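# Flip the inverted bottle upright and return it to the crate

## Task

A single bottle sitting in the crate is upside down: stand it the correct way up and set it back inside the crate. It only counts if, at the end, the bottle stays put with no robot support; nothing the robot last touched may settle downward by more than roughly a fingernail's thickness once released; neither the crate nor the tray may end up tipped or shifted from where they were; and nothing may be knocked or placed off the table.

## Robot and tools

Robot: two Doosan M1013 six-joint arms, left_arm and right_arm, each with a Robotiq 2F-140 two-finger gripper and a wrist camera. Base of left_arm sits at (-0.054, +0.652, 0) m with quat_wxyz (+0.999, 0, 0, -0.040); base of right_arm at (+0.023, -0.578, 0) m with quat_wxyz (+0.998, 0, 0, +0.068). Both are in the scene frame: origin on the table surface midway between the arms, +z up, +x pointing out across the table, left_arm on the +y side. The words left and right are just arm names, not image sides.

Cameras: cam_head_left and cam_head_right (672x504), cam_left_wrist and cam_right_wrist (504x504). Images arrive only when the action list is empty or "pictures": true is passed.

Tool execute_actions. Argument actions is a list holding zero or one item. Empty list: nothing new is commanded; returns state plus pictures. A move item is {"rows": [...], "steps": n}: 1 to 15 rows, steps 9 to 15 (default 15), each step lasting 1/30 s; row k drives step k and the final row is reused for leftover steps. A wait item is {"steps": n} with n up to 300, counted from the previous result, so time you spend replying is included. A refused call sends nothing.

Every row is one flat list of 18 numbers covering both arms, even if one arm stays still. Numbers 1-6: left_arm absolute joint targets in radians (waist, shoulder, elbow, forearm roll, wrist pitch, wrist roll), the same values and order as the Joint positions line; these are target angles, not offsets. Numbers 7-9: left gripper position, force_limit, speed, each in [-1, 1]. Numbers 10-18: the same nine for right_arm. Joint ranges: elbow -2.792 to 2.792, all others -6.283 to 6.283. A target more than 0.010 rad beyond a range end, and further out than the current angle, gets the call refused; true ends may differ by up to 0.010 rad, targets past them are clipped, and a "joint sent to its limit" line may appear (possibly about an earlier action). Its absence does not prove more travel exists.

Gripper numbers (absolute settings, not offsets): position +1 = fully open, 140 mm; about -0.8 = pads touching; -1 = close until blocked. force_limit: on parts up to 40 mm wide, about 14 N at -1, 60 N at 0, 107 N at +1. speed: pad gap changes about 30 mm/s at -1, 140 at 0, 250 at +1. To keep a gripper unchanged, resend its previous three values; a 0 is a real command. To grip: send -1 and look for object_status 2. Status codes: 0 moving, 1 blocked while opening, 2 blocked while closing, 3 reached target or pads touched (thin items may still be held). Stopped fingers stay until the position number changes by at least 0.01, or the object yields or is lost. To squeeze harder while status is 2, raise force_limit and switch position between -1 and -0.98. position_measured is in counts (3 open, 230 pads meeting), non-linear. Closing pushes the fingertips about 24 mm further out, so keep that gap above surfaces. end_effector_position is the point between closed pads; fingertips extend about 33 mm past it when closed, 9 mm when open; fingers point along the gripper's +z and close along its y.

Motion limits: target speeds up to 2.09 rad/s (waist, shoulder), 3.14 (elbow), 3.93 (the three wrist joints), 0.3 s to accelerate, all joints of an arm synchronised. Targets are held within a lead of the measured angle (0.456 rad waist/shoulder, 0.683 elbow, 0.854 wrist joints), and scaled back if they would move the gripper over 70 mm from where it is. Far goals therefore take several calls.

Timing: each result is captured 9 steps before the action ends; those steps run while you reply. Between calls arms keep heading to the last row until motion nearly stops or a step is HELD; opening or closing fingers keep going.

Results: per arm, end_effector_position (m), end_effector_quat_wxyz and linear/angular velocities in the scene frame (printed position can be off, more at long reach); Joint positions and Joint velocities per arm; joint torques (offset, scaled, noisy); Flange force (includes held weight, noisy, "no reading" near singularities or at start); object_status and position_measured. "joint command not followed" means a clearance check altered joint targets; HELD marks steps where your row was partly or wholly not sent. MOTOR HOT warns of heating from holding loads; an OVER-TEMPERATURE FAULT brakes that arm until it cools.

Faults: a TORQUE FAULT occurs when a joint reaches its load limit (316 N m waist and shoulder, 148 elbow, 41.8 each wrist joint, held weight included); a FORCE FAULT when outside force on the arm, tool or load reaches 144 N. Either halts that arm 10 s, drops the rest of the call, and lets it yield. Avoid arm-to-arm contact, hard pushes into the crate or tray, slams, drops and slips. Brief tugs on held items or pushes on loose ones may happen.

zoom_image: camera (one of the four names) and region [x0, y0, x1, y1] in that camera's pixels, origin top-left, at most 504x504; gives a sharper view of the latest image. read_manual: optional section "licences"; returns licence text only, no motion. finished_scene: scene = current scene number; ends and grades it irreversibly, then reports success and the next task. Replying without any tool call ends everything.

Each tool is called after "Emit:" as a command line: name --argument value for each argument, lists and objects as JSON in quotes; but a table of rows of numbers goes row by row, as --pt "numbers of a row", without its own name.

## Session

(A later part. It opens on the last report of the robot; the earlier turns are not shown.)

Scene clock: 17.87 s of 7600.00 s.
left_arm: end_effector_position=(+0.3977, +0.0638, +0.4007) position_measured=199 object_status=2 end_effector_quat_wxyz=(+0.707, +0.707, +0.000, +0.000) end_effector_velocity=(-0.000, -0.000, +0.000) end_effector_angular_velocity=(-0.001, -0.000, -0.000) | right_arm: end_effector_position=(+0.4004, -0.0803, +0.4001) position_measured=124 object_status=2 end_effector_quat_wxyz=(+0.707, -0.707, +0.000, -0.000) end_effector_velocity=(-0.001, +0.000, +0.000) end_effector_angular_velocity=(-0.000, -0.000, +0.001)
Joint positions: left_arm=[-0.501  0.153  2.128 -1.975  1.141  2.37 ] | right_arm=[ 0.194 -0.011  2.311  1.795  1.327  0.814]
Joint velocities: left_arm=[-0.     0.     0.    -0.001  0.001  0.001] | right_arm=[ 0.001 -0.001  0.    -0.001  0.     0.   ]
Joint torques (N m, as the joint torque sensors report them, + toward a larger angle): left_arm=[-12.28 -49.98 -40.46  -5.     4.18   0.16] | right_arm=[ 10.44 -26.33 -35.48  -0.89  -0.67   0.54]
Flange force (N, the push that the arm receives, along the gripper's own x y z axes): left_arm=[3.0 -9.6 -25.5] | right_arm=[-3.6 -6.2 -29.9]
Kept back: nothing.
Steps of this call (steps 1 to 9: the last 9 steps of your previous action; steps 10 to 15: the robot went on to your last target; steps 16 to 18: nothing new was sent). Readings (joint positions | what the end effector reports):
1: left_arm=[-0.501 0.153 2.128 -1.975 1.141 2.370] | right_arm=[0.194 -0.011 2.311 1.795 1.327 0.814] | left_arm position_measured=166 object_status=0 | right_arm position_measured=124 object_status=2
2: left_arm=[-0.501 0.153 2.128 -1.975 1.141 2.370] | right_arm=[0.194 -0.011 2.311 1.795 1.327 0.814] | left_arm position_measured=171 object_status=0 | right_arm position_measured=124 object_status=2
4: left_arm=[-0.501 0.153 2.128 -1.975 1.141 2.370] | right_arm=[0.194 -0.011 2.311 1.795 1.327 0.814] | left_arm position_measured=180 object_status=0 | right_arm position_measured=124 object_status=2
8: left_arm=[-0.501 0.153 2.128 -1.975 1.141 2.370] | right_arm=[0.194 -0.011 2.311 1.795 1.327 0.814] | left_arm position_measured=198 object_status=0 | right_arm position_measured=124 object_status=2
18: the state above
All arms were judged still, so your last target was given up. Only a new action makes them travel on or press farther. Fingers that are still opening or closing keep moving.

Emit:
execute_actions --actions '[{"rows": [[-0.501,0.1527,2.1283,-1.9752,1.1415,2.3704,-1,0.8,-0.5, 0.1938,-0.0105,2.3106,1.795,1.3269,0.814,0.7,0.6,-0.3]], "steps": 12}]'

Emit:
execute_actions --actions '[{"rows": [[-0.501,0.1527,2.1283,-1.9752,1.1415,2.3704,-1,0.8,-0.5, -0.2396,-0.0689,2.3655,1.5019,1.6482,0.842,0.7,0.6,-0.3]], "steps": 15}]'

Emit:
execute_actions --actions '[{"rows": [[-0.63,0.206,1.69,-0.99,1.38,1.99,-1,0.8,-0.5, -0.2396,-0.0689,2.3655,1.5019,1.6482,0.842,0.7,0.6,-0.3]], "steps": 15}]'

Emit:
execute_actions --actions '[{"rows": [[-0.7519,0.248,1.2709,0,1.6227,1.64,-1,0.8,-0.5, -0.2396,-0.0689,2.3655,1.5019,1.6482,0.842,0.7,0.6,-0.3]], "steps": 15}]'

Emit:
execute_actions --actions '[{"steps": 16}]'

Emit:
execute_actions --actions '[{"rows": [[-0.7438,0.8534,0.4598,0,1.8284,-0.038,-1,0.8,-0.5, -0.2396,-0.0689,2.3655,1.5019,1.6482,0.842,0.7,0.6,-0.3]], "steps": 15}]'

Emit:
execute_actions --actions '[{"steps": 40}]' --pictures true

Emit:
zoom_image --camera "cam_left_wrist" --region '[130, 40, 430, 300]'

Scene clock: 19.50 s of 7600.00 s.
left_arm: end_effector_position=(+0.3975, +0.0638, +0.4009) position_measured=199 object_status=2 end_effector_quat_wxyz=(+0.707, +0.707, -0.000, -0.000) end_effector_velocity=(+0.000, -0.000, +0.002) end_effector_angular_velocity=(-0.002, -0.003, -0.000) | right_arm: end_effector_position=(+0.4001, -0.0802, +0.3998) position_measured=116 object_status=0 end_effector_quat_wxyz=(+0.707, -0.707, -0.000, +0.000) end_effector_velocity=(+0.001, +0.000, -0.000) end_effector_angular_velocity=(-0.000, -0.000, -0.001)
Joint positions: left_arm=[-0.501  0.153  2.128 -1.975  1.142  2.37 ] | right_arm=[ 0.194 -0.01   2.311  1.795  1.327  0.814]
Joint velocities: left_arm=[-0.    -0.001 -0.002 -0.     0.     0.001] | right_arm=[-0.     0.001 -0.001 -0.    -0.    -0.001]
Joint torques (N m, as the joint torque sensors report them, + toward a larger angle): left_arm=[  1.87 -45.72 -30.18  -3.48   2.49   0.08] | right_arm=[  0.77 -35.21 -35.87   1.64   2.04   0.54]
Flange force (N, the push that the arm receives, along the gripper's own x y z axes): left_arm=[-2.4 -0.1 2.5] | right_arm=[2.0 1.8 -2.4]
Steps of this call (steps 1 to 46: nothing new was sent; steps 47 to 49: the first 3 steps of this action). Readings (joint positions | what the end effector reports):
47: left_arm=[-0.501 0.153 2.128 -1.975 1.142 2.370] | right_arm=[0.194 -0.011 2.311 1.795 1.327 0.814] | left_arm position_measured=199 object_status=2 | right_arm position_measured=124 object_status=0
48: left_arm=[-0.501 0.153 2.128 -1.975 1.142 2.370] | right_arm=[0.194 -0.010 2.311 1.795 1.327 0.814] | left_arm position_measured=199 object_status=2 | right_arm position_measured=124 object_status=0
49: the state above

Scene clock: 20.00 s of 7600.00 s.
left_arm: end_effector_position=(+0.3975, +0.0638, +0.4009) position_measured=199 object_status=2 end_effector_quat_wxyz=(+0.707, +0.707, -0.000, -0.000) end_effector_velocity=(+0.001, -0.000, +0.000) end_effector_angular_velocity=(+0.001, -0.002, +0.001) | right_arm: end_effector_position=(+0.4069, -0.1177, +0.4008) position_measured=41 object_status=0 end_effector_quat_wxyz=(+0.708, -0.706, -0.002, -0.003) end_effector_velocity=(+0.054, -0.399, +0.007) end_effector_angular_velocity=(+0.016, -0.061, -0.015)
Joint positions: left_arm=[-0.501  0.153  2.128 -1.975  1.142  2.37 ] | right_arm=[ 0.101 -0.023  2.322  1.732  1.396  0.82 ]
Joint velocities: left_arm=[ 0.     0.    -0.001  0.001 -0.002  0.001] | right_arm=[-0.991 -0.133  0.126 -0.66   0.728  0.063]
Joint torques (N m, as the joint torque sensors report them, + toward a larger angle): left_arm=[  0.7  -48.6  -31.64  -3.84   2.54   0.11] | right_arm=[ -4.05 -31.68 -33.99   2.12   1.62   0.43]
Flange force (N, the push that the arm receives, along the gripper's own x y z axes): left_arm=[1.0 -2.3 1.3] | right_arm=[-1.0 1.0 -3.8]
Steps of this call (steps 1 to 9: the last 9 steps of your previous action; steps 10 to 15: the first 6 steps of this action). Readings (joint positions | what the end effector reports):
10: left_arm=[-0.501 0.153 2.128 -1.975 1.142 2.370] | right_arm=[0.194 -0.010 2.311 1.795 1.327 0.814] | left_arm position_measured=199 object_status=2 | right_arm position_measured=58 object_status=0
11: left_arm=[-0.501 0.153 2.128 -1.975 1.142 2.370] | right_arm=[0.190 -0.011 2.311 1.793 1.329 0.814] | left_arm position_measured=199 object_status=2 | right_arm position_measured=52 object_status=0
13: left_arm=[-0.501 0.153 2.128 -1.975 1.142 2.370] | right_arm=[0.160 -0.015 2.315 1.772 1.352 0.816] | left_arm position_measured=199 object_status=2 | right_arm position_measured=42 object_status=0
15: the state above

Scene clock: 20.50 s of 7600.00 s.
left_arm: end_effector_position=(+0.3633, +0.0384, +0.4169) position_measured=199 object_status=2 end_effector_quat_wxyz=(+0.688, +0.720, -0.081, -0.038) end_effector_velocity=(-0.343, -0.203, +0.106) end_effector_angular_velocity=(+0.590, -0.656, -1.655) | right_arm: end_effector_position=(+0.4004, -0.2496, +0.4000) position_measured=41 object_status=3 end_effector_quat_wxyz=(+0.707, -0.707, -0.000, -0.000) end_effector_velocity=(-0.003, -0.009, +0.000) end_effector_angular_velocity=(-0.000, +0.003, +0.003)
Joint positions: left_arm=[-0.527  0.163  2.041 -1.801  1.189  2.294] | right_arm=[-0.238 -0.069  2.365  1.503  1.647  0.842]
Joint velocities: left_arm=[-0.258  0.105 -0.873  1.796  0.472 -0.745] | right_arm=[-0.025 -0.004  0.003 -0.019  0.021  0.003]
Joint torques (N m, as the joint torque sensors report them, + toward a larger angle): left_arm=[  2.66 -51.35 -32.63  -3.11   2.41  -0.15] | right_arm=[  2.63 -24.5  -35.94   2.1    1.84   0.85]
Flange force (N, the push that the arm receives, along the gripper's own x y z axes): left_arm=[1.3 -0.3 6.4] | right_arm=[-7.5 0.8 -3.2]
Steps of this call (steps 1 to 9: the last 9 steps of your previous action; steps 10 to 15: the first 6 steps of this action). Readings (joint positions | what the end effector reports):
10: left_arm=[-0.501 0.153 2.128 -1.975 1.142 2.370] | right_arm=[-0.195 -0.063 2.360 1.532 1.615 0.839] | left_arm position_measured=199 object_status=2 | right_arm position_measured=41 object_status=3
11: left_arm=[-0.502 0.153 2.125 -1.968 1.142 2.368] | right_arm=[-0.213 -0.065 2.362 1.520 1.628 0.840] | left_arm position_measured=199 object_status=2 | right_arm position_measured=41 object_status=3
13: left_arm=[-0.510 0.157 2.096 -1.911 1.159 2.342] | right_arm=[-0.233 -0.068 2.365 1.506 1.643 0.842] | left_arm position_measured=199 object_status=2 | right_arm position_measured=41 object_status=3
15: the state above

Scene clock: 21.00 s of 7600.00 s.
left_arm: end_effector_position=(+0.3098, +0.0613, +0.3937) position_measured=199 object_status=2 end_effector_quat_wxyz=(+0.333, +0.835, -0.422, -0.118) end_effector_velocity=(+0.246, +0.199, +0.040) end_effector_angular_velocity=(+1.529, -1.335, -0.494) | right_arm: end_effector_position=(+0.4002, -0.2503, +0.4000) position_measured=41 object_status=3 end_effector_quat_wxyz=(+0.707, -0.707, -0.000, -0.000) end_effector_velocity=(+0.001, -0.000, +0.000) end_effector_angular_velocity=(-0.001, -0.002, -0.001)
Joint positions: left_arm=[-0.669  0.219  1.557 -0.726  1.456  1.879] | right_arm=[-0.24  -0.069  2.365  1.502  1.648  0.842]
Joint velocities: left_arm=[-0.293  0.092 -0.999  2.12   0.581 -0.812] | right_arm=[-0.     0.    -0.001 -0.    -0.001 -0.001]
Joint torques (N m, as the joint torque sensors report them, + toward a larger angle): left_arm=[  6.02 -60.77 -27.14   0.11   0.5   -0.1 ] | right_arm=[  1.46 -25.67 -35.12   2.22   1.94   0.57]
Flange force (N, the push that the arm receives, along the gripper's own x y z axes): left_arm=[4.3 -3.0 2.2] | right_arm=[-3.8 1.5 -3.6]
Steps of this call (steps 1 to 9: the last 9 steps of your previous action; steps 10 to 15: the first 6 steps of this action). Readings (joint positions | what the end effector reports):
10: left_arm=[-0.620 0.202 1.723 -1.068 1.362 2.019] | right_arm=[-0.240 -0.069 2.365 1.502 1.648 0.842] | left_arm position_measured=199 object_status=2 | right_arm position_measured=41 object_status=3
11: left_arm=[-0.627 0.205 1.701 -1.018 1.374 2.000] | right_arm=[-0.240 -0.069 2.365 1.502 1.648 0.842] | left_arm position_measured=199 object_status=2 | right_arm position_measured=41 object_status=3
13: left_arm=[-0.646 0.212 1.636 -0.880 1.411 1.944] | right_arm=[-0.240 -0.069 2.365 1.502 1.648 0.842] | left_arm position_measured=199 object_status=2 | right_arm position_measured=41 object_status=3
15: the state above

Scene clock: 21.53 s of 7600.00 s.
left_arm: end_effector_position=(+0.4472, +0.1486, +0.4482) position_measured=199 object_status=2 end_effector_quat_wxyz=(+0.005, +0.900, -0.437, -0.002) end_effector_velocity=(+0.042, +0.024, +0.033) end_effector_angular_velocity=(+0.111, -0.151, +0.048) | right_arm: end_effector_position=(+0.4002, -0.2503, +0.4000) position_measured=41 object_status=3 end_effector_quat_wxyz=(+0.707, -0.707, -0.000, -0.000) end_effector_velocity=(+0.000, -0.000, -0.000) end_effector_angular_velocity=(-0.000, -0.000, -0.000)
Joint positions: left_arm=[-0.751  0.248  1.275 -0.01   1.62   1.643] | right_arm=[-0.24  -0.069  2.366  1.502  1.648  0.842]
Joint velocities: left_arm=[-0.021  0.009 -0.072  0.187  0.043 -0.061] | right_arm=[ 0.     0.    -0.001 -0.    -0.    -0.   ]
Joint torques (N m, as the joint torque sensors report them, + toward a larger angle): left_arm=[  1.44 -59.05 -37.06   2.24  -0.23  -0.1 ] | right_arm=[  1.52 -25.8  -35.12   2.26   1.76   0.48]
Flange force (N, the push that the arm receives, along the gripper's own x y z axes): left_arm=[-6.8 -0.5 4.1] | right_arm=[-4.0 1.2 -4.1]
Kept back: nothing.
Steps of this call (steps 1 to 9: the last 9 steps of your previous action; steps 10 to 16: the robot went on to your last target). Readings (joint positions | what the end effector reports):
1: left_arm=[-0.678 0.222 1.527 -0.657 1.474 1.854] | right_arm=[-0.240 -0.069 2.365 1.502 1.648 0.842] | left_arm position_measured=199 object_status=2 | right_arm position_measured=41 object_status=3
2: left_arm=[-0.685 0.225 1.501 -0.593 1.489 1.832] | right_arm=[-0.240 -0.069 2.365 1.502 1.648 0.842] | left_arm position_measured=199 object_status=2 | right_arm position_measured=41 object_status=3
4: left_arm=[-0.698 0.230 1.456 -0.478 1.515 1.795] | right_arm=[-0.240 -0.069 2.365 1.502 1.648 0.842] | left_arm position_measured=199 object_status=2 | right_arm position_measured=41 object_status=3
8: left_arm=[-0.721 0.237 1.378 -0.275 1.561 1.729] | right_arm=[-0.240 -0.069 2.366 1.502 1.648 0.842] | left_arm position_measured=199 object_status=2 | right_arm position_measured=41 object_status=3
16: the state above

Scene clock: 21.73 s of 7600.00 s.
left_arm: end_effector_position=(+0.4824, +0.1132, +0.4580) position_measured=199 object_status=2 end_effector_quat_wxyz=(+0.003, +0.932, -0.363, +0.001) end_effector_velocity=(+0.285, -0.301, +0.034) end_effector_angular_velocity=(-0.016, -0.012, +1.312) | right_arm: end_effector_position=(+0.4002, -0.2503, +0.4000) position_measured=41 object_status=3 end_effector_quat_wxyz=(+0.707, -0.707, -0.000, -0.000) end_effector_velocity=(-0.000, -0.000, +0.000) end_effector_angular_velocity=(+0.000, -0.001, +0.000)
Joint positions: left_arm=[-0.75   0.332  1.146 -0.005  1.659  1.484] | right_arm=[-0.24  -0.069  2.366  1.502  1.648  0.842]
Joint velocities: left_arm=[ 0.008  0.721 -1.043  0.003  0.295 -1.305] | right_arm=[ 0.    -0.    -0.     0.     0.001 -0.   ]
Joint torques (N m, as the joint torque sensors report them, + toward a larger angle): left_arm=[  1.99 -90.32 -42.05   3.83   1.2    0.35] | right_arm=[  1.72 -26.29 -35.46   2.26   1.71   0.55]
Flange force (N, the push that the arm receives, along the gripper's own x y z axes): left_arm=[6.4 -0.5 3.1] | right_arm=[-3.7 2.6 -4.8]
Steps of this call (steps 1 to 6: the first 6 steps of this action). Readings (joint positions | what the end effector reports):
1: left_arm=[-0.751 0.248 1.273 -0.006 1.621 1.642] | right_arm=[-0.240 -0.069 2.366 1.502 1.648 0.842] | left_arm position_measured=199 object_status=2 | right_arm position_measured=41 object_status=3
2: left_arm=[-0.751 0.252 1.266 -0.006 1.624 1.633] | right_arm=[-0.240 -0.069 2.366 1.502 1.648 0.842] | left_arm position_measured=199 object_status=2 | right_arm position_measured=41 object_status=3
4: left_arm=[-0.751 0.281 1.220 -0.005 1.638 1.576] | right_arm=[-0.240 -0.069 2.366 1.502 1.648 0.842] | left_arm position_measured=199 object_status=2 | right_arm position_measured=41 object_status=3
6: the state above

Scene clock: 23.07 s of 7600.00 s.
left_arm: end_effector_position=(+0.6555, -0.0641, +0.3700) position_measured=199 object_status=2 end_effector_quat_wxyz=(-0.000, +0.924, +0.382, +0.000) end_effector_velocity=(+0.000, +0.000, -0.000) end_effector_angular_velocity=(+0.001, -0.001, -0.000) | right_arm: end_effector_position=(+0.4002, -0.2503, +0.4000) position_measured=41 object_status=3 end_effector_quat_wxyz=(+0.707, -0.707, -0.000, -0.000) end_effector_velocity=(+0.000, -0.000, +0.000) end_effector_angular_velocity=(+0.000, -0.001, -0.002)
Joint positions: left_arm=[-0.744  0.853  0.46   0.     1.828 -0.038] | right_arm=[-0.24  -0.069  2.366  1.502  1.648  0.842]
Joint velocities: left_arm=[-0.     0.001 -0.     0.002  0.     0.   ] | right_arm=[-0.001 -0.001  0.001  0.001 -0.    -0.   ]
Joint torques (N m, as the joint torque sensors report them, + toward a larger angle): left_arm=[   0.25 -122.44  -40.81    4.08    0.07    0.18] | right_arm=[  1.48 -26.14 -35.     2.36   1.83   0.48]
Flange force (N, the push that the arm receives, along the gripper's own x y z axes): left_arm=no reading | right_arm=[-3.6 1.4 -4.1]
Kept back: nothing.
Steps of this call (steps 1 to 9: the last 9 steps of your previous action; steps 10 to 40: the robot went on to your last target). Readings (joint positions | what the end effector reports):
1: left_arm=[-0.750 0.355 1.112 -0.005 1.669 1.440] | right_arm=[-0.240 -0.069 2.366 1.502 1.648 0.842] | left_arm position_measured=199 object_status=2 | right_arm position_measured=41 object_status=3
2: left_arm=[-0.750 0.377 1.078 -0.004 1.678 1.398] | right_arm=[-0.240 -0.069 2.366 1.502 1.648 0.842] | left_arm position_measured=199 object_status=2 | right_arm position_measured=41 object_status=3
4: left_arm=[-0.749 0.423 1.012 -0.004 1.694 1.312] | right_arm=[-0.240 -0.069 2.366 1.502 1.648 0.842] | left_arm position_measured=199 object_status=2 | right_arm position_measured=41 object_status=3
8: left_arm=[-0.748 0.517 0.891 -0.003 1.723 1.124] | right_arm=[-0.240 -0.069 2.366 1.502 1.648 0.842] | left_arm position_measured=199 object_status=2 | right_arm position_measured=41 object_status=3
40: the state above

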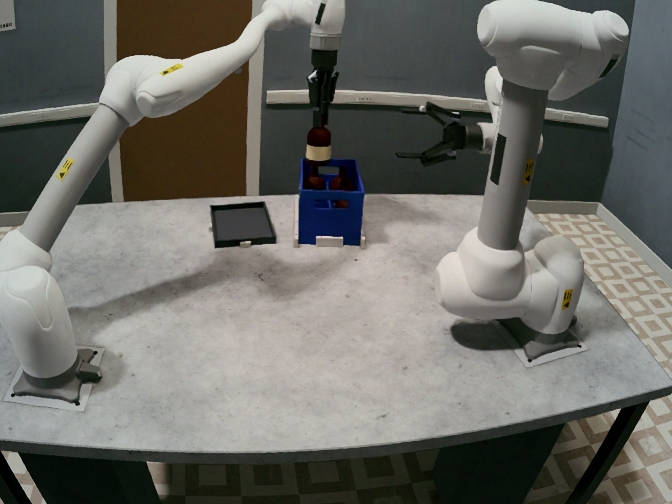

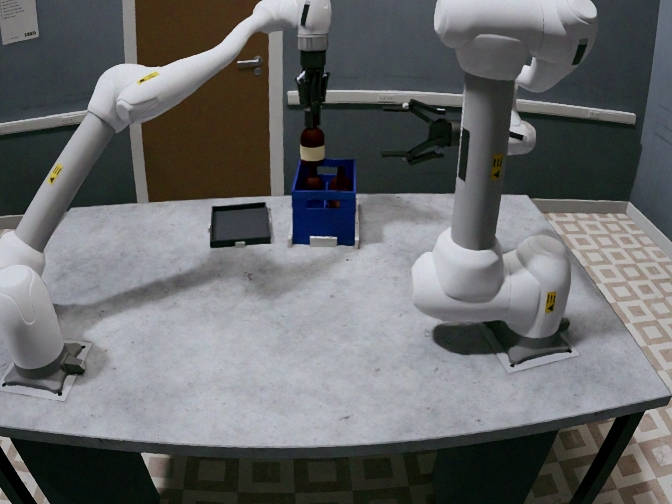

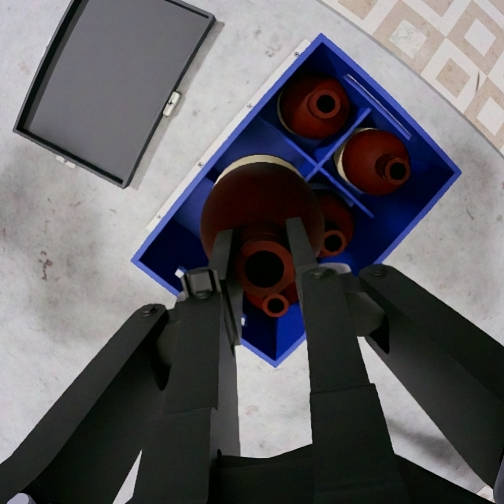

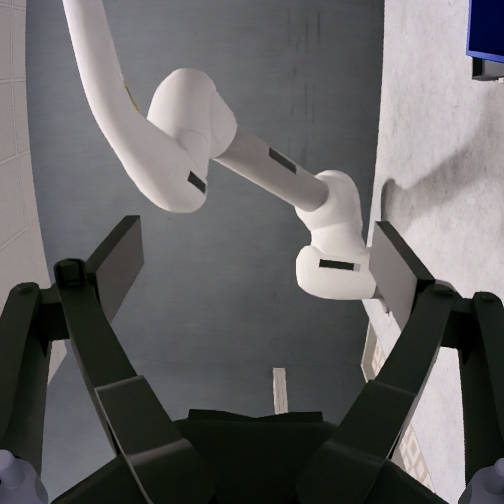

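Region (130, 40, 430, 300) of cam_left_wrist's 504x504 image, scaled by 1.680, with more detail than that image has; it fills the top 437 rows of this view, and the rest is white.

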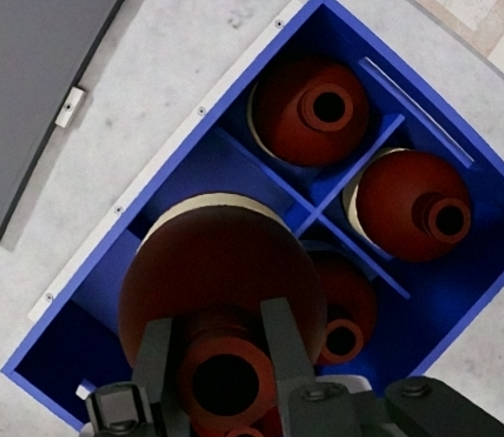

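Emit:
execute_actions --actions '[{"rows": [ [-0.7438,0.8447,0.4978,0,1.7991,-0.038,-1,0.8,-0.5, -0.2396,-0.0689,2.3655,1.5019,1.6482,0.842,0.7,0.6,-0.3], [-0.7438,0.8447,0.4978,0,1.7991,-0.038,-1,0.8,-0.5, -0.2396,-0.0689,2.3655,1.5019,1.6482,0.842,0.7,0.6,-0.3], [-0.7438,0.8364,0.5345,0,1.7707,-0.038,-1,0.8,-0.5, -0.2396,-0.0689,2.3655,1.5019,1.6482,0.842,0.7,0.6,-0.3], [-0.7438,0.8364,0.5345,0,1.7707,-0.038,-1,0.8,-0.5, -0.2396,-0.0689,2.3655,1.5019,1.6482,0.842,0.7,0.6,-0.3], [-0.7438,0.8289,0.5693,0,1.7434,-0.038,-1,0.8,-0.5, -0.2396,-0.0689,2.3655,1.5019,1.6482,0.842,0.7,0.6,-0.3], [-0.7438,0.8289,0.5693,0,1.7434,-0.038,-1,0.8,-0.5, -0.2396,-0.0689,2.3655,1.5019,1.6482,0.842,0.7,0.6,-0.3], [-0.7438,0.824,0.5995,0,1.7181,-0.038,-1,0.8,-0.5, -0.2396,-0.0689,2.3655,1.5019,1.6482,0.842,0.7,0.6,-0.3], [-0.7438,0.824,0.5995,0,1.7181,-0.038,-1,0.8,-0.5, -0.2396,-0.0689,2.3655,1.5019,1.6482,0.842,0.7,0.6,-0.3], [-0.7438,0.8196,0.6286,0,1.6934,-0.038,-1,0.8,-0.5, -0.2396,-0.0689,2.3655,1.5019,1.6482,0.842,0.7,0.6,-0.3], [-0.7438,0.8196,0.6286,0,1.6934,-0.038,-1,0.8,-0.5, -0.2396,-0.0689,2.3655,1.5019,1.6482,0.842,0.7,0.6,-0.3], [-0.7438,0.8157,0.6566,0,1.6693,-0.038,-1,0.8,-0.5, -0.2396,-0.0689,2.3655,1.5019,1.6482,0.842,0.7,0.6,-0.3] ], "steps": 12}]'

Emit:
execute_actions --actions '[{"steps": 20}]' --pictures true

Emit:
zoom_image --camera "cam_left_wrist" --region '[100, 20, 440, 315]'

Scene clock: 24.37 s of 7600.00 s.
left_arm: end_effector_position=(+0.6555, -0.0641, +0.3651) position_measured=199 object_status=2 end_effector_quat_wxyz=(-0.000, +0.924, +0.382, -0.000) end_effector_velocity=(+0.005, -0.005, -0.113) end_effector_angular_velocity=(+0.001, -0.002, -0.001) | right_arm: end_effector_position=(+0.4002, -0.2503, +0.4000) position_measured=41 object_status=3 end_effector_quat_wxyz=(+0.707, -0.707, -0.000, -0.000) end_effector_velocity=(+0.001, +0.000, -0.000) end_effector_angular_velocity=(+0.000, +0.001, -0.000)
Joint positions: left_arm=[-0.744  0.85   0.476 -0.     1.817 -0.038] | right_arm=[-0.24  -0.069  2.366  1.502  1.648  0.842]
Joint velocities: left_arm=[-0.    -0.071  0.34   0.002 -0.269  0.001] | right_arm=[ 0.     0.002 -0.     0.    -0.    -0.001]
Joint torques (N m, as the joint torque sensors report them, + toward a larger angle): left_arm=[  -1.13 -103.82  -35.22    3.48    0.28    0.16] | right_arm=[  1.12 -27.12 -35.2    2.19   1.84   0.58]
Flange force (N, the push that the arm receives, along the gripper's own x y z axes): left_arm=no reading | right_arm=[-1.5 3.7 -3.0]
Steps of this call (steps 1 to 15: the robot went on to your last target; steps 16 to 36: nothing new was sent; steps 37 to 39: the first 3 steps of this action). Readings (joint positions | what the end effector reports):
37: left_arm=[-0.744 0.853 0.460 -0.000 1.828 -0.038] | right_arm=[-0.240 -0.069 2.366 1.502 1.648 0.842] | left_arm position_measured=199 object_status=2 | right_arm position_measured=41 object_status=3
38: left_arm=[-0.744 0.852 0.465 -0.000 1.825 -0.038] | right_arm=[-0.240 -0.069 2.366 1.502 1.648 0.842] | left_arm position_measured=199 object_status=2 | right_arm position_measured=41 object_status=3
39: the state above

Scene clock: 25.03 s of 7600.00 s.
left_arm: end_effector_position=(+0.6555, -0.0641, +0.3000) position_measured=199 object_status=2 end_effector_quat_wxyz=(+0.000, +0.924, +0.382, -0.000) end_effector_velocity=(-0.001, -0.000, -0.001) end_effector_angular_velocity=(+0.001, +0.000, +0.000) | right_arm: end_effector_position=(+0.4002, -0.2503, +0.4000) position_measured=41 object_status=3 end_effector_quat_wxyz=(+0.707, -0.707, -0.000, -0.000) end_effector_velocity=(+0.000, -0.000, -0.000) end_effector_angular_velocity=(+0.001, +0.001, -0.000)
Joint positions: left_arm=[-0.744  0.816  0.656 -0.     1.67  -0.038] | right_arm=[-0.24  -0.069  2.366  1.502  1.648  0.842]
Joint velocities: left_arm=[-0.001 -0.001  0.004  0.001 -0.002 -0.001] | right_arm=[-0.001  0.001 -0.     0.     0.001  0.   ]
Joint torques (N m, as the joint torque sensors report them, + toward a larger angle): left_arm=[   0.68 -120.31  -42.06    4.31   -0.07    0.11] | right_arm=[  0.81 -26.49 -34.87   2.31   1.81   0.44]
Flange force (N, the push that the arm receives, along the gripper's own x y z axes): left_arm=[-1.1 6.7 0.1] | right_arm=[-2.0 2.3 -2.5]
Kept back: nothing.
Steps of this call (steps 1 to 9: the last 9 steps of your previous action; steps 10 to 20: the robot went on to your last target). Readings (joint positions | what the end effector reports):
1: left_arm=[-0.744 0.847 0.489 -0.000 1.806 -0.038] | right_arm=[-0.240 -0.069 2.366 1.502 1.648 0.842] | left_arm position_measured=199 object_status=2 | right_arm position_measured=41 object_status=3
2: left_arm=[-0.744 0.844 0.503 -0.000 1.795 -0.038] | right_arm=[-0.240 -0.069 2.366 1.502 1.648 0.842] | left_arm position_measured=199 object_status=2 | right_arm position_measured=41 object_status=3
4: left_arm=[-0.744 0.837 0.535 -0.000 1.771 -0.038] | right_arm=[-0.240 -0.069 2.366 1.502 1.648 0.842] | left_arm position_measured=199 object_status=2 | right_arm position_measured=41 object_status=3
8: left_arm=[-0.744 0.825 0.597 -0.000 1.719 -0.038] | right_arm=[-0.240 -0.069 2.366 1.502 1.648 0.842] | left_arm position_measured=199 object_status=2 | right_arm position_measured=41 object_status=3
20: the state above

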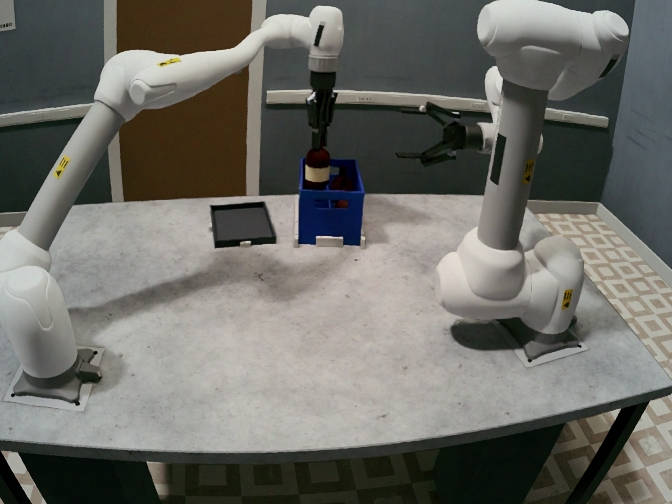

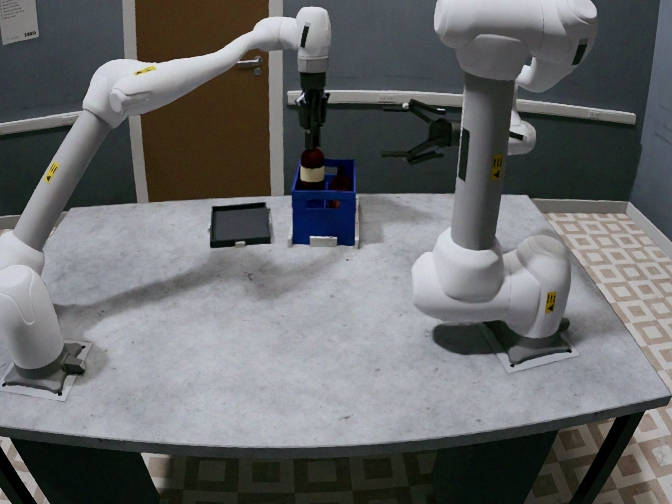

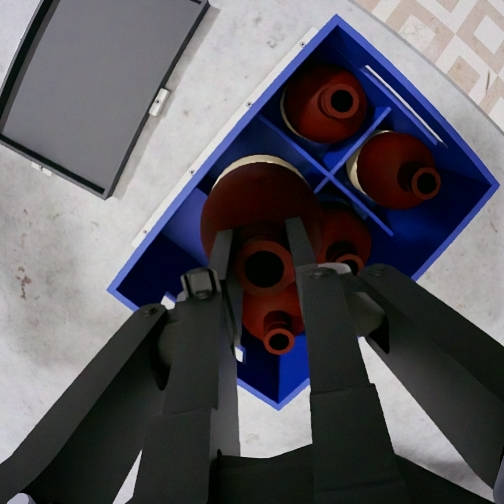

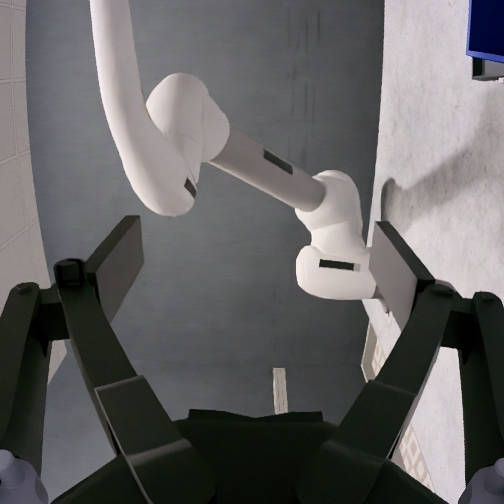

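Region (100, 20, 440, 315) of cam_left_wrist's 504x504 image, scaled by 1.482, with more detail than that image has; it fills the top 437 rows of this view, and the rest is white.

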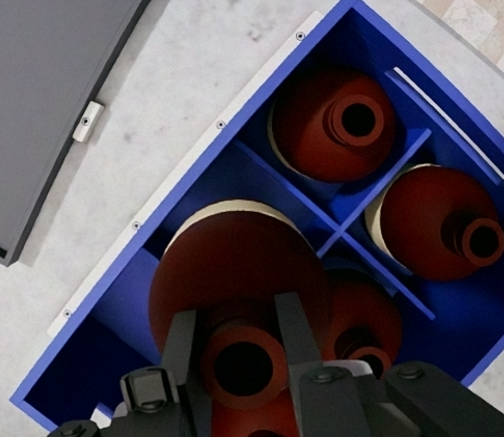

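Emit:
execute_actions --actions '[{"rows": [ [-0.7428,0.8168,0.669,0,1.6558,-0.038,-1,0.8,-0.5, -0.2396,-0.0689,2.3655,1.5019,1.6482,0.842,0.7,0.6,-0.3], [-0.7428,0.8168,0.669,0,1.6558,-0.038,-1,0.8,-0.5, -0.2396,-0.0689,2.3655,1.5019,1.6482,0.842,0.7,0.6,-0.3], [-0.7418,0.8176,0.682,0,1.642,-0.038,-1,0.8,-0.5, -0.2396,-0.0689,2.3655,1.5019,1.6482,0.842,0.7,0.6,-0.3], [-0.7418,0.8176,0.682,0,1.642,-0.038,-1,0.8,-0.5, -0.2396,-0.0689,2.3655,1.5019,1.6482,0.842,0.7,0.6,-0.3], [-0.7418,0.8166,0.698,0,1.627,-0.038,-1,0.8,-0.5, -0.2396,-0.0689,2.3655,1.5019,1.6482,0.842,0.7,0.6,-0.3], [-0.7418,0.8166,0.698,0,1.627,-0.038,-1,0.8,-0.5, -0.2396,-0.0689,2.3655,1.5019,1.6482,0.842,0.7,0.6,-0.3], [-0.7418,0.8158,0.7137,0,1.6121,-0.038,-1,0.8,-0.5, -0.2396,-0.0689,2.3655,1.5019,1.6482,0.842,0.7,0.6,-0.3], [-0.7418,0.8158,0.7137,0,1.6121,-0.038,-1,0.8,-0.5, -0.2396,-0.0689,2.3655,1.5019,1.6482,0.842,0.7,0.6,-0.3], [-0.7418,0.8152,0.729,0,1.5974,-0.038,-1,0.8,-0.5, -0.2396,-0.0689,2.3655,1.5019,1.6482,0.842,0.7,0.6,-0.3] ], "steps": 10}]'

Emit:
execute_actions --actions '[{"steps": 20}]' --pictures true

Emit:
zoom_image --camera "cam_left_wrist" --region '[130, 40, 430, 300]'

Scene clock: 27.07 s of 7600.00 s.
left_arm: end_effector_position=(+0.6556, -0.0641, +0.2998) position_measured=199 object_status=2 end_effector_quat_wxyz=(-0.000, +0.924, +0.382, +0.000) end_effector_velocity=(+0.003, -0.002, -0.017) end_effector_angular_velocity=(-0.002, -0.005, +0.001) | right_arm: end_effector_position=(+0.4002, -0.2503, +0.4000) position_measured=41 object_status=3 end_effector_quat_wxyz=(+0.707, -0.707, -0.000, -0.000) end_effector_velocity=(+0.000, -0.000, +0.001) end_effector_angular_velocity=(+0.000, -0.003, +0.001)
Joint positions: left_arm=[-0.744  0.816  0.657  0.     1.669 -0.038] | right_arm=[-0.24  -0.069  2.366  1.502  1.648  0.842]
Joint velocities: left_arm=[ 0.     0.     0.031  0.002 -0.036 -0.   ] | right_arm=[-0.    -0.001 -0.002  0.     0.001 -0.   ]
Joint torques (N m, as the joint torque sensors report them, + toward a larger angle): left_arm=[   1.74 -122.24  -42.66    3.72    0.      0.03] | right_arm=[  1.28 -26.04 -34.71   2.14   1.78   0.54]
Flange force (N, the push that the arm receives, along the gripper's own x y z axes): left_arm=[-1.8 6.6 2.3] | right_arm=[-3.0 0.9 -3.2]
Steps of this call (steps 1 to 15: the robot went on to your last target; steps 16 to 60: nothing new was sent; step 61: the first step of this action). Readings (joint positions | what the end effector reports):
61: the state above

Scene clock: 27.73 s of 7600.00 s.
left_arm: end_effector_position=(+0.6585, -0.0644, +0.2601) position_measured=199 object_status=2 end_effector_quat_wxyz=(+0.000, +0.924, +0.383, +0.000) end_effector_velocity=(+0.000, +0.000, -0.002) end_effector_angular_velocity=(+0.002, -0.000, +0.000) | right_arm: end_effector_position=(+0.4002, -0.2503, +0.4000) position_measured=41 object_status=3 end_effector_quat_wxyz=(+0.707, -0.707, -0.000, -0.000) end_effector_velocity=(+0.000, -0.000, +0.001) end_effector_angular_velocity=(+0.001, -0.000, +0.001)
Joint positions: left_arm=[-0.742  0.815  0.729  0.     1.598 -0.038] | right_arm=[-0.24  -0.069  2.366  1.502  1.648  0.842]
Joint velocities: left_arm=[-0.     0.001  0.002  0.002 -0.002 -0.   ] | right_arm=[-0.001 -0.    -0.001 -0.     0.001  0.001]
Joint torques (N m, as the joint torque sensors report them, + toward a larger angle): left_arm=[   0.22 -120.67  -42.62    4.34   -0.02   -0.06] | right_arm=[  0.9  -26.26 -34.76   2.31   1.85   0.54]
Flange force (N, the push that the arm receives, along the gripper's own x y z axes): left_arm=[-0.1 5.0 1.6] | right_arm=[-2.1 2.0 -2.6]
Kept back: nothing.
Steps of this call (steps 1 to 9: the last 9 steps of your previous action; steps 10 to 20: the robot went on to your last target). Readings (joint positions | what the end effector reports):
1: left_arm=[-0.744 0.816 0.660 0.000 1.666 -0.038] | right_arm=[-0.240 -0.069 2.366 1.502 1.648 0.842] | left_arm position_measured=199 object_status=2 | right_arm position_measured=41 object_status=3
2: left_arm=[-0.744 0.816 0.663 0.000 1.662 -0.038] | right_arm=[-0.240 -0.069 2.366 1.502 1.648 0.842] | left_arm position_measured=199 object_status=2 | right_arm position_measured=41 object_status=3
4: left_arm=[-0.743 0.817 0.673 0.000 1.651 -0.038] | right_arm=[-0.240 -0.069 2.366 1.502 1.648 0.842] | left_arm position_measured=199 object_status=2 | right_arm position_measured=41 object_status=3
8: left_arm=[-0.742 0.816 0.701 0.000 1.625 -0.038] | right_arm=[-0.240 -0.069 2.366 1.502 1.648 0.842] | left_arm position_measured=199 object_status=2 | right_arm position_measured=41 object_status=3
20: the state above

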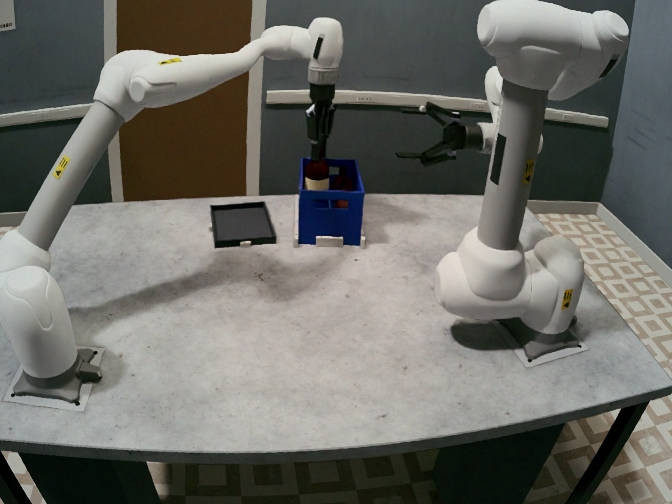

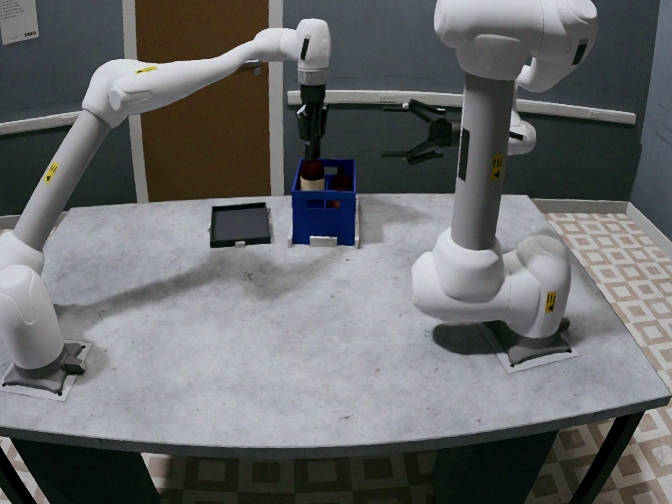

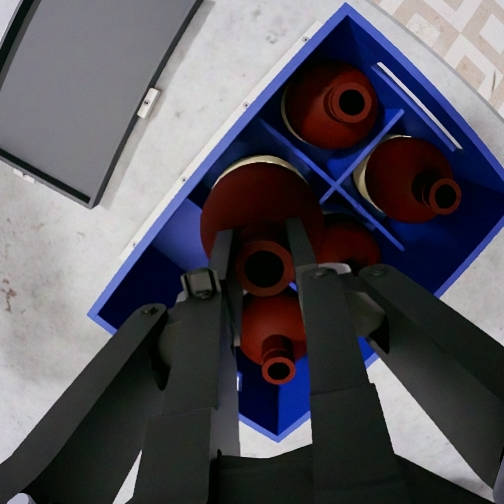

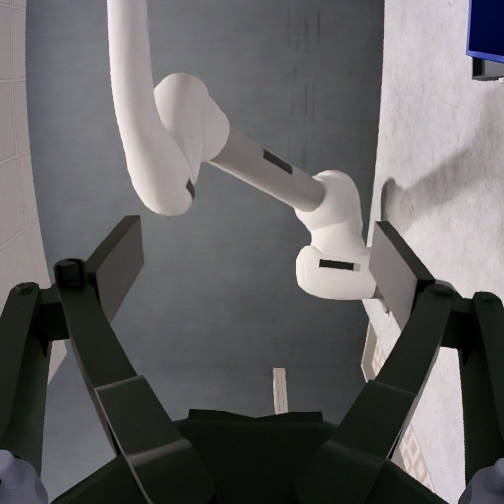

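Region (130, 40, 430, 300) of cam_left_wrist's 504x504 image, scaled by 1.680, with more detail than that image has; it fills the top 437 rows of this view, and the rest is white.

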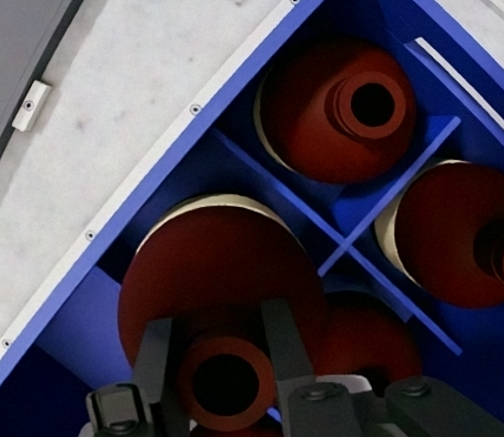

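Emit:
execute_actions --actions '[{"rows": [ [-0.7398,0.8152,0.729,0,1.5974,-0.038,-1,0.8,-0.5, -0.2396,-0.0689,2.3655,1.5019,1.6482,0.842,0.7,0.6,-0.3], [-0.7398,0.8152,0.729,0,1.5974,-0.038,-1,0.8,-0.5, -0.2396,-0.0689,2.3655,1.5019,1.6482,0.842,0.7,0.6,-0.3], [-0.7398,0.815,0.7427,0,1.5839,-0.038,-1,0.8,-0.5, -0.2396,-0.0689,2.3655,1.5019,1.6482,0.842,0.7,0.6,-0.3], [-0.7398,0.815,0.7427,0,1.5839,-0.038,-1,0.8,-0.5, -0.2396,-0.0689,2.3655,1.5019,1.6482,0.842,0.7,0.6,-0.3], [-0.7398,0.815,0.7561,0,1.5705,-0.038,-1,0.8,-0.5, -0.2396,-0.0689,2.3655,1.5019,1.6482,0.842,0.7,0.6,-0.3], [-0.7398,0.815,0.7561,0,1.5705,-0.038,-1,0.8,-0.5, -0.2396,-0.0689,2.3655,1.5019,1.6482,0.842,0.7,0.6,-0.3], [-0.7398,0.8151,0.7692,0,1.5573,-0.038,-1,0.8,-0.5, -0.2396,-0.0689,2.3655,1.5019,1.6482,0.842,0.7,0.6,-0.3], [-0.7398,0.8151,0.7692,0,1.5573,-0.038,-1,0.8,-0.5, -0.2396,-0.0689,2.3655,1.5019,1.6482,0.842,0.7,0.6,-0.3], [-0.7398,0.8154,0.7821,0,1.5441,-0.038,-1,0.8,-0.5, -0.2396,-0.0689,2.3655,1.5019,1.6482,0.842,0.7,0.6,-0.3], [-0.7398,0.8154,0.7821,0,1.5441,-0.038,-1,0.8,-0.5, -0.2396,-0.0689,2.3655,1.5019,1.6482,0.842,0.7,0.6,-0.3], [-0.7398,0.8159,0.7947,0,1.531,-0.038,-1,0.8,-0.5, -0.2396,-0.0689,2.3655,1.5019,1.6482,0.842,0.7,0.6,-0.3], [-0.7398,0.8159,0.7947,0,1.531,-0.038,-1,0.8,-0.5, -0.2396,-0.0689,2.3655,1.5019,1.6482,0.842,0.7,0.6,-0.3], [-0.7398,0.8166,0.8071,0,1.5179,-0.038,-1,0.8,-0.5, -0.2396,-0.0689,2.3655,1.5019,1.6482,0.842,0.7,0.6,-0.3] ], "steps": 15}]'

Emit:
execute_actions --actions '[{"steps": 16}]'

Scene clock: 29.50 s of 7600.00 s.
left_arm: end_effector_position=(+0.6598, -0.0632, +0.2532) position_measured=199 object_status=2 end_effector_quat_wxyz=(+0.000, +0.923, +0.384, -0.000) end_effector_velocity=(+0.004, -0.000, -0.090) end_effector_angular_velocity=(-0.006, -0.006, +0.002) | right_arm: end_effector_position=(+0.4002, -0.2503, +0.4000) position_measured=41 object_status=3 end_effector_quat_wxyz=(+0.707, -0.707, -0.000, -0.000) end_effector_velocity=(-0.000, +0.000, +0.000) end_effector_angular_velocity=(+0.000, -0.001, +0.001)
Joint positions: left_arm=[-0.74   0.815  0.741 -0.     1.585 -0.038] | right_arm=[-0.24  -0.069  2.366  1.502  1.648  0.842]
Joint velocities: left_arm=[ 0.003 -0.002  0.165  0.    -0.171  0.001] | right_arm=[ 0.001 -0.001  0.     0.001  0.    -0.   ]
Joint torques (N m, as the joint torque sensors report them, + toward a larger angle): left_arm=[  -3.34 -117.76  -41.29    4.19   -0.13    0.02] | right_arm=[  1.13 -25.78 -34.79   2.31   1.83   0.59]
Flange force (N, the push that the arm receives, along the gripper's own x y z axes): left_arm=[2.9 1.3 1.8] | right_arm=[-3.8 0.6 -2.9]
Steps of this call (steps 1 to 15: the robot went on to your last target; steps 16 to 47: nothing new was sent; steps 48 to 53: the first 6 steps of this action). Readings (joint positions | what the end effector reports):
48: left_arm=[-0.742 0.815 0.729 -0.000 1.597 -0.038] | right_arm=[-0.240 -0.069 2.366 1.502 1.648 0.842] | left_arm position_measured=199 object_status=2 | right_arm position_measured=41 object_status=3
49: left_arm=[-0.741 0.815 0.729 -0.000 1.597 -0.038] | right_arm=[-0.240 -0.069 2.366 1.502 1.648 0.842] | left_arm position_measured=199 object_status=2 | right_arm position_measured=41 object_status=3
51: left_arm=[-0.740 0.815 0.732 -0.000 1.594 -0.038] | right_arm=[-0.240 -0.069 2.366 1.502 1.648 0.842] | left_arm position_measured=199 object_status=2 | right_arm position_measured=41 object_status=3
53: the state above

Scene clock: 30.03 s of 7600.00 s.
left_arm: end_effector_position=(+0.6600, -0.0630, +0.2153) position_measured=199 object_status=2 end_effector_quat_wxyz=(+0.000, +0.923, +0.384, -0.000) end_effector_velocity=(-0.000, +0.000, -0.004) end_effector_angular_velocity=(+0.001, +0.001, -0.002) | right_arm: end_effector_position=(+0.4002, -0.2503, +0.4000) position_measured=41 object_status=3 end_effector_quat_wxyz=(+0.707, -0.707, -0.000, -0.000) end_effector_velocity=(+0.000, +0.000, -0.000) end_effector_angular_velocity=(+0.000, +0.001, -0.000)
Joint positions: left_arm=[-0.74   0.817  0.807 -0.     1.518 -0.038] | right_arm=[-0.24  -0.069  2.366  1.502  1.648  0.842]
Joint velocities: left_arm=[-0.     0.001  0.006 -0.    -0.005  0.001] | right_arm=[ 0.     0.001  0.     0.001 -0.    -0.   ]
Joint torques (N m, as the joint torque sensors report them, + toward a larger angle): left_arm=[   0.2  -121.63  -41.93    4.41    0.16    0.13] | right_arm=[  1.71 -25.89 -34.89   2.23   1.9    0.56]
Flange force (N, the push that the arm receives, along the gripper's own x y z axes): left_arm=[-0.5 8.7 0.8] | right_arm=[-3.5 1.6 -4.4]
Kept back: nothing.
Steps of this call (steps 1 to 9: the last 9 steps of your previous action; steps 10 to 16: the robot went on to your last target). Readings (joint positions | what the end effector reports):
1: left_arm=[-0.740 0.815 0.747 -0.000 1.580 -0.038] | right_arm=[-0.240 -0.069 2.366 1.502 1.648 0.842] | left_arm position_measured=199 object_status=2 | right_arm position_measured=41 object_status=3
2: left_arm=[-0.740 0.815 0.753 -0.000 1.574 -0.038] | right_arm=[-0.240 -0.069 2.366 1.502 1.648 0.842] | left_arm position_measured=199 object_status=2 | right_arm position_measured=41 object_status=3
4: left_arm=[-0.740 0.815 0.765 -0.000 1.561 -0.038] | right_arm=[-0.240 -0.069 2.366 1.502 1.648 0.842] | left_arm position_measured=199 object_status=2 | right_arm position_measured=41 object_status=3
8: left_arm=[-0.740 0.816 0.790 -0.000 1.535 -0.038] | right_arm=[-0.240 -0.069 2.366 1.502 1.648 0.842] | left_arm position_measured=199 object_status=2 | right_arm position_measured=41 object_status=3
16: the state above

Emit:
execute_actions --actions '[{"rows": [ [-0.7398,0.8177,0.8192,0,1.5047,-0.038,-1,0.8,-0.5, -0.2396,-0.0689,2.3655,1.5019,1.6482,0.842,0.7,0.6,-0.3], [-0.7398,0.8177,0.8192,0,1.5047,-0.038,-1,0.8,-0.5, -0.2396,-0.0689,2.3655,1.5019,1.6482,0.842,0.7,0.6,-0.3], [-0.7398,0.819,0.8311,0,1.4915,-0.038,-1,0.8,-0.5, -0.2396,-0.0689,2.3655,1.5019,1.6482,0.842,0.7,0.6,-0.3], [-0.7398,0.819,0.8311,0,1.4915,-0.038,-1,0.8,-0.5, -0.2396,-0.0689,2.3655,1.5019,1.6482,0.842,0.7,0.6,-0.3], [-0.7398,0.8205,0.8428,0,1.4783,-0.038,-1,0.8,-0.5, -0.2396,-0.0689,2.3655,1.5019,1.6482,0.842,0.7,0.6,-0.3], [-0.7398,0.8205,0.8428,0,1.4783,-0.038,-1,0.8,-0.5, -0.2396,-0.0689,2.3655,1.5019,1.6482,0.842,0.7,0.6,-0.3], [-0.7398,0.8222,0.8542,0,1.4652,-0.038,-1,0.8,-0.5, -0.2396,-0.0689,2.3655,1.5019,1.6482,0.842,0.7,0.6,-0.3], [-0.7398,0.8222,0.8542,0,1.4652,-0.038,-1,0.8,-0.5, -0.2396,-0.0689,2.3655,1.5019,1.6482,0.842,0.7,0.6,-0.3], [-0.7398,0.8232,0.8599,0,1.4585,-0.038,-1,0.8,-0.5, -0.2396,-0.0689,2.3655,1.5019,1.6482,0.842,0.7,0.6,-0.3], [-0.7398,0.8232,0.8599,0,1.4585,-0.038,-1,0.8,-0.5, -0.2396,-0.0689,2.3655,1.5019,1.6482,0.842,0.7,0.6,-0.3], [-0.7398,0.8241,0.8654,0,1.4521,-0.038,-1,0.8,-0.5, -0.2396,-0.0689,2.3655,1.5019,1.6482,0.842,0.7,0.6,-0.3], [-0.7398,0.8241,0.8654,0,1.4521,-0.038,-1,0.8,-0.5, -0.2396,-0.0689,2.3655,1.5019,1.6482,0.842,0.7,0.6,-0.3], [-0.7398,0.8248,0.8695,0,1.4473,-0.038,-1,0.8,-0.5, -0.2396,-0.0689,2.3655,1.5019,1.6482,0.842,0.7,0.6,-0.3] ], "steps": 15}]'

Emit:
execute_actions --actions '[{"steps": 16}]'

Scene clock: 31.50 s of 7600.00 s.
left_arm: end_effector_position=(+0.6601, -0.0630, +0.2008) position_measured=199 object_status=2 end_effector_quat_wxyz=(-0.000, +0.923, +0.384, +0.000) end_effector_velocity=(+0.002, -0.002, -0.109) end_effector_angular_velocity=(-0.008, -0.008, -0.000) | right_arm: end_effector_position=(+0.4002, -0.2503, +0.4000) position_measured=41 object_status=3 end_effector_quat_wxyz=(+0.707, -0.707, -0.000, -0.000) end_effector_velocity=(-0.000, +0.000, -0.001) end_effector_angular_velocity=(+0.001, +0.003, +0.001)
Joint positions: left_arm=[-0.74   0.819  0.828  0.     1.494 -0.038] | right_arm=[-0.24  -0.069  2.366  1.502  1.648  0.842]
Joint velocities: left_arm=[ 0.     0.017  0.165  0.    -0.193  0.   ] | right_arm=[0.001 0.001 0.001 0.    0.    0.001]
Joint torques (N m, as the joint torque sensors report them, + toward a larger angle): left_arm=[   2.01 -119.37  -40.07    4.12    0.06   -0.04] | right_arm=[  1.2  -26.07 -34.36   2.3    1.73   0.57]
Flange force (N, the push that the arm receives, along the gripper's own x y z axes): left_arm=[-1.0 9.2 0.5] | right_arm=[-2.2 1.3 -3.5]
Steps of this call (steps 1 to 15: the robot went on to your last target; steps 16 to 38: nothing new was sent; steps 39 to 44: the first 6 steps of this action). Readings (joint positions | what the end effector reports):
39: left_arm=[-0.740 0.817 0.807 0.000 1.518 -0.038] | right_arm=[-0.240 -0.069 2.366 1.502 1.648 0.842] | left_arm position_measured=199 object_status=2 | right_arm position_measured=41 object_status=3
40: left_arm=[-0.740 0.817 0.810 0.000 1.515 -0.038] | right_arm=[-0.240 -0.069 2.366 1.502 1.648 0.842] | left_arm position_measured=199 object_status=2 | right_arm position_measured=41 object_status=3
42: left_arm=[-0.740 0.818 0.818 0.000 1.506 -0.038] | right_arm=[-0.240 -0.069 2.366 1.502 1.648 0.842] | left_arm position_measured=199 object_status=2 | right_arm position_measured=41 object_status=3
44: the state above

Scene clock: 32.03 s of 7600.00 s.
left_arm: end_effector_position=(+0.6600, -0.0629, +0.1721) position_measured=199 object_status=2 end_effector_quat_wxyz=(+0.000, +0.923, +0.384, -0.000) end_effector_velocity=(+0.000, +0.001, -0.002) end_effector_angular_velocity=(+0.001, +0.001, +0.001) | right_arm: end_effector_position=(+0.4002, -0.2503, +0.4000) position_measured=41 object_status=3 end_effector_quat_wxyz=(+0.707, -0.707, -0.000, -0.000) end_effector_velocity=(+0.001, +0.000, +0.000) end_effector_angular_velocity=(-0.001, -0.003, -0.001)
Joint positions: left_arm=[-0.74   0.825  0.869 -0.     1.448 -0.038] | right_arm=[-0.24  -0.069  2.366  1.502  1.648  0.842]
Joint velocities: left_arm=[ 0.001  0.001  0.003  0.    -0.002 -0.   ] | right_arm=[ 0.    -0.    -0.001  0.    -0.001 -0.001]
Joint torques (N m, as the joint torque sensors report them, + toward a larger angle): left_arm=[   0.26 -121.02  -40.58    4.28    0.27    0.  ] | right_arm=[  1.02 -25.77 -35.04   2.25   1.89   0.5 ]
Flange force (N, the push that the arm receives, along the gripper's own x y z axes): left_arm=[-0.2 10.4 0.7] | right_arm=[-3.6 1.0 -2.5]
Kept back: nothing.
Steps of this call (steps 1 to 9: the last 9 steps of your previous action; steps 10 to 16: the robot went on to your last target). Readings (joint positions | what the end effector reports):
1: left_arm=[-0.740 0.819 0.834 0.000 1.488 -0.038] | right_arm=[-0.240 -0.069 2.366 1.502 1.648 0.842] | left_arm position_measured=199 object_status=2 | right_arm position_measured=41 object_status=3
2: left_arm=[-0.740 0.820 0.839 0.000 1.482 -0.038] | right_arm=[-0.240 -0.069 2.366 1.502 1.648 0.842] | left_arm position_measured=199 object_status=2 | right_arm position_measured=41 object_status=3
4: left_arm=[-0.740 0.822 0.850 0.000 1.470 -0.038] | right_arm=[-0.240 -0.069 2.366 1.502 1.648 0.842] | left_arm position_measured=199 object_status=2 | right_arm position_measured=41 object_status=3
8: left_arm=[-0.740 0.824 0.863 0.000 1.455 -0.038] | right_arm=[-0.240 -0.069 2.366 1.502 1.648 0.842] | left_arm position_measured=199 object_status=2 | right_arm position_measured=41 object_status=3
16: the state above


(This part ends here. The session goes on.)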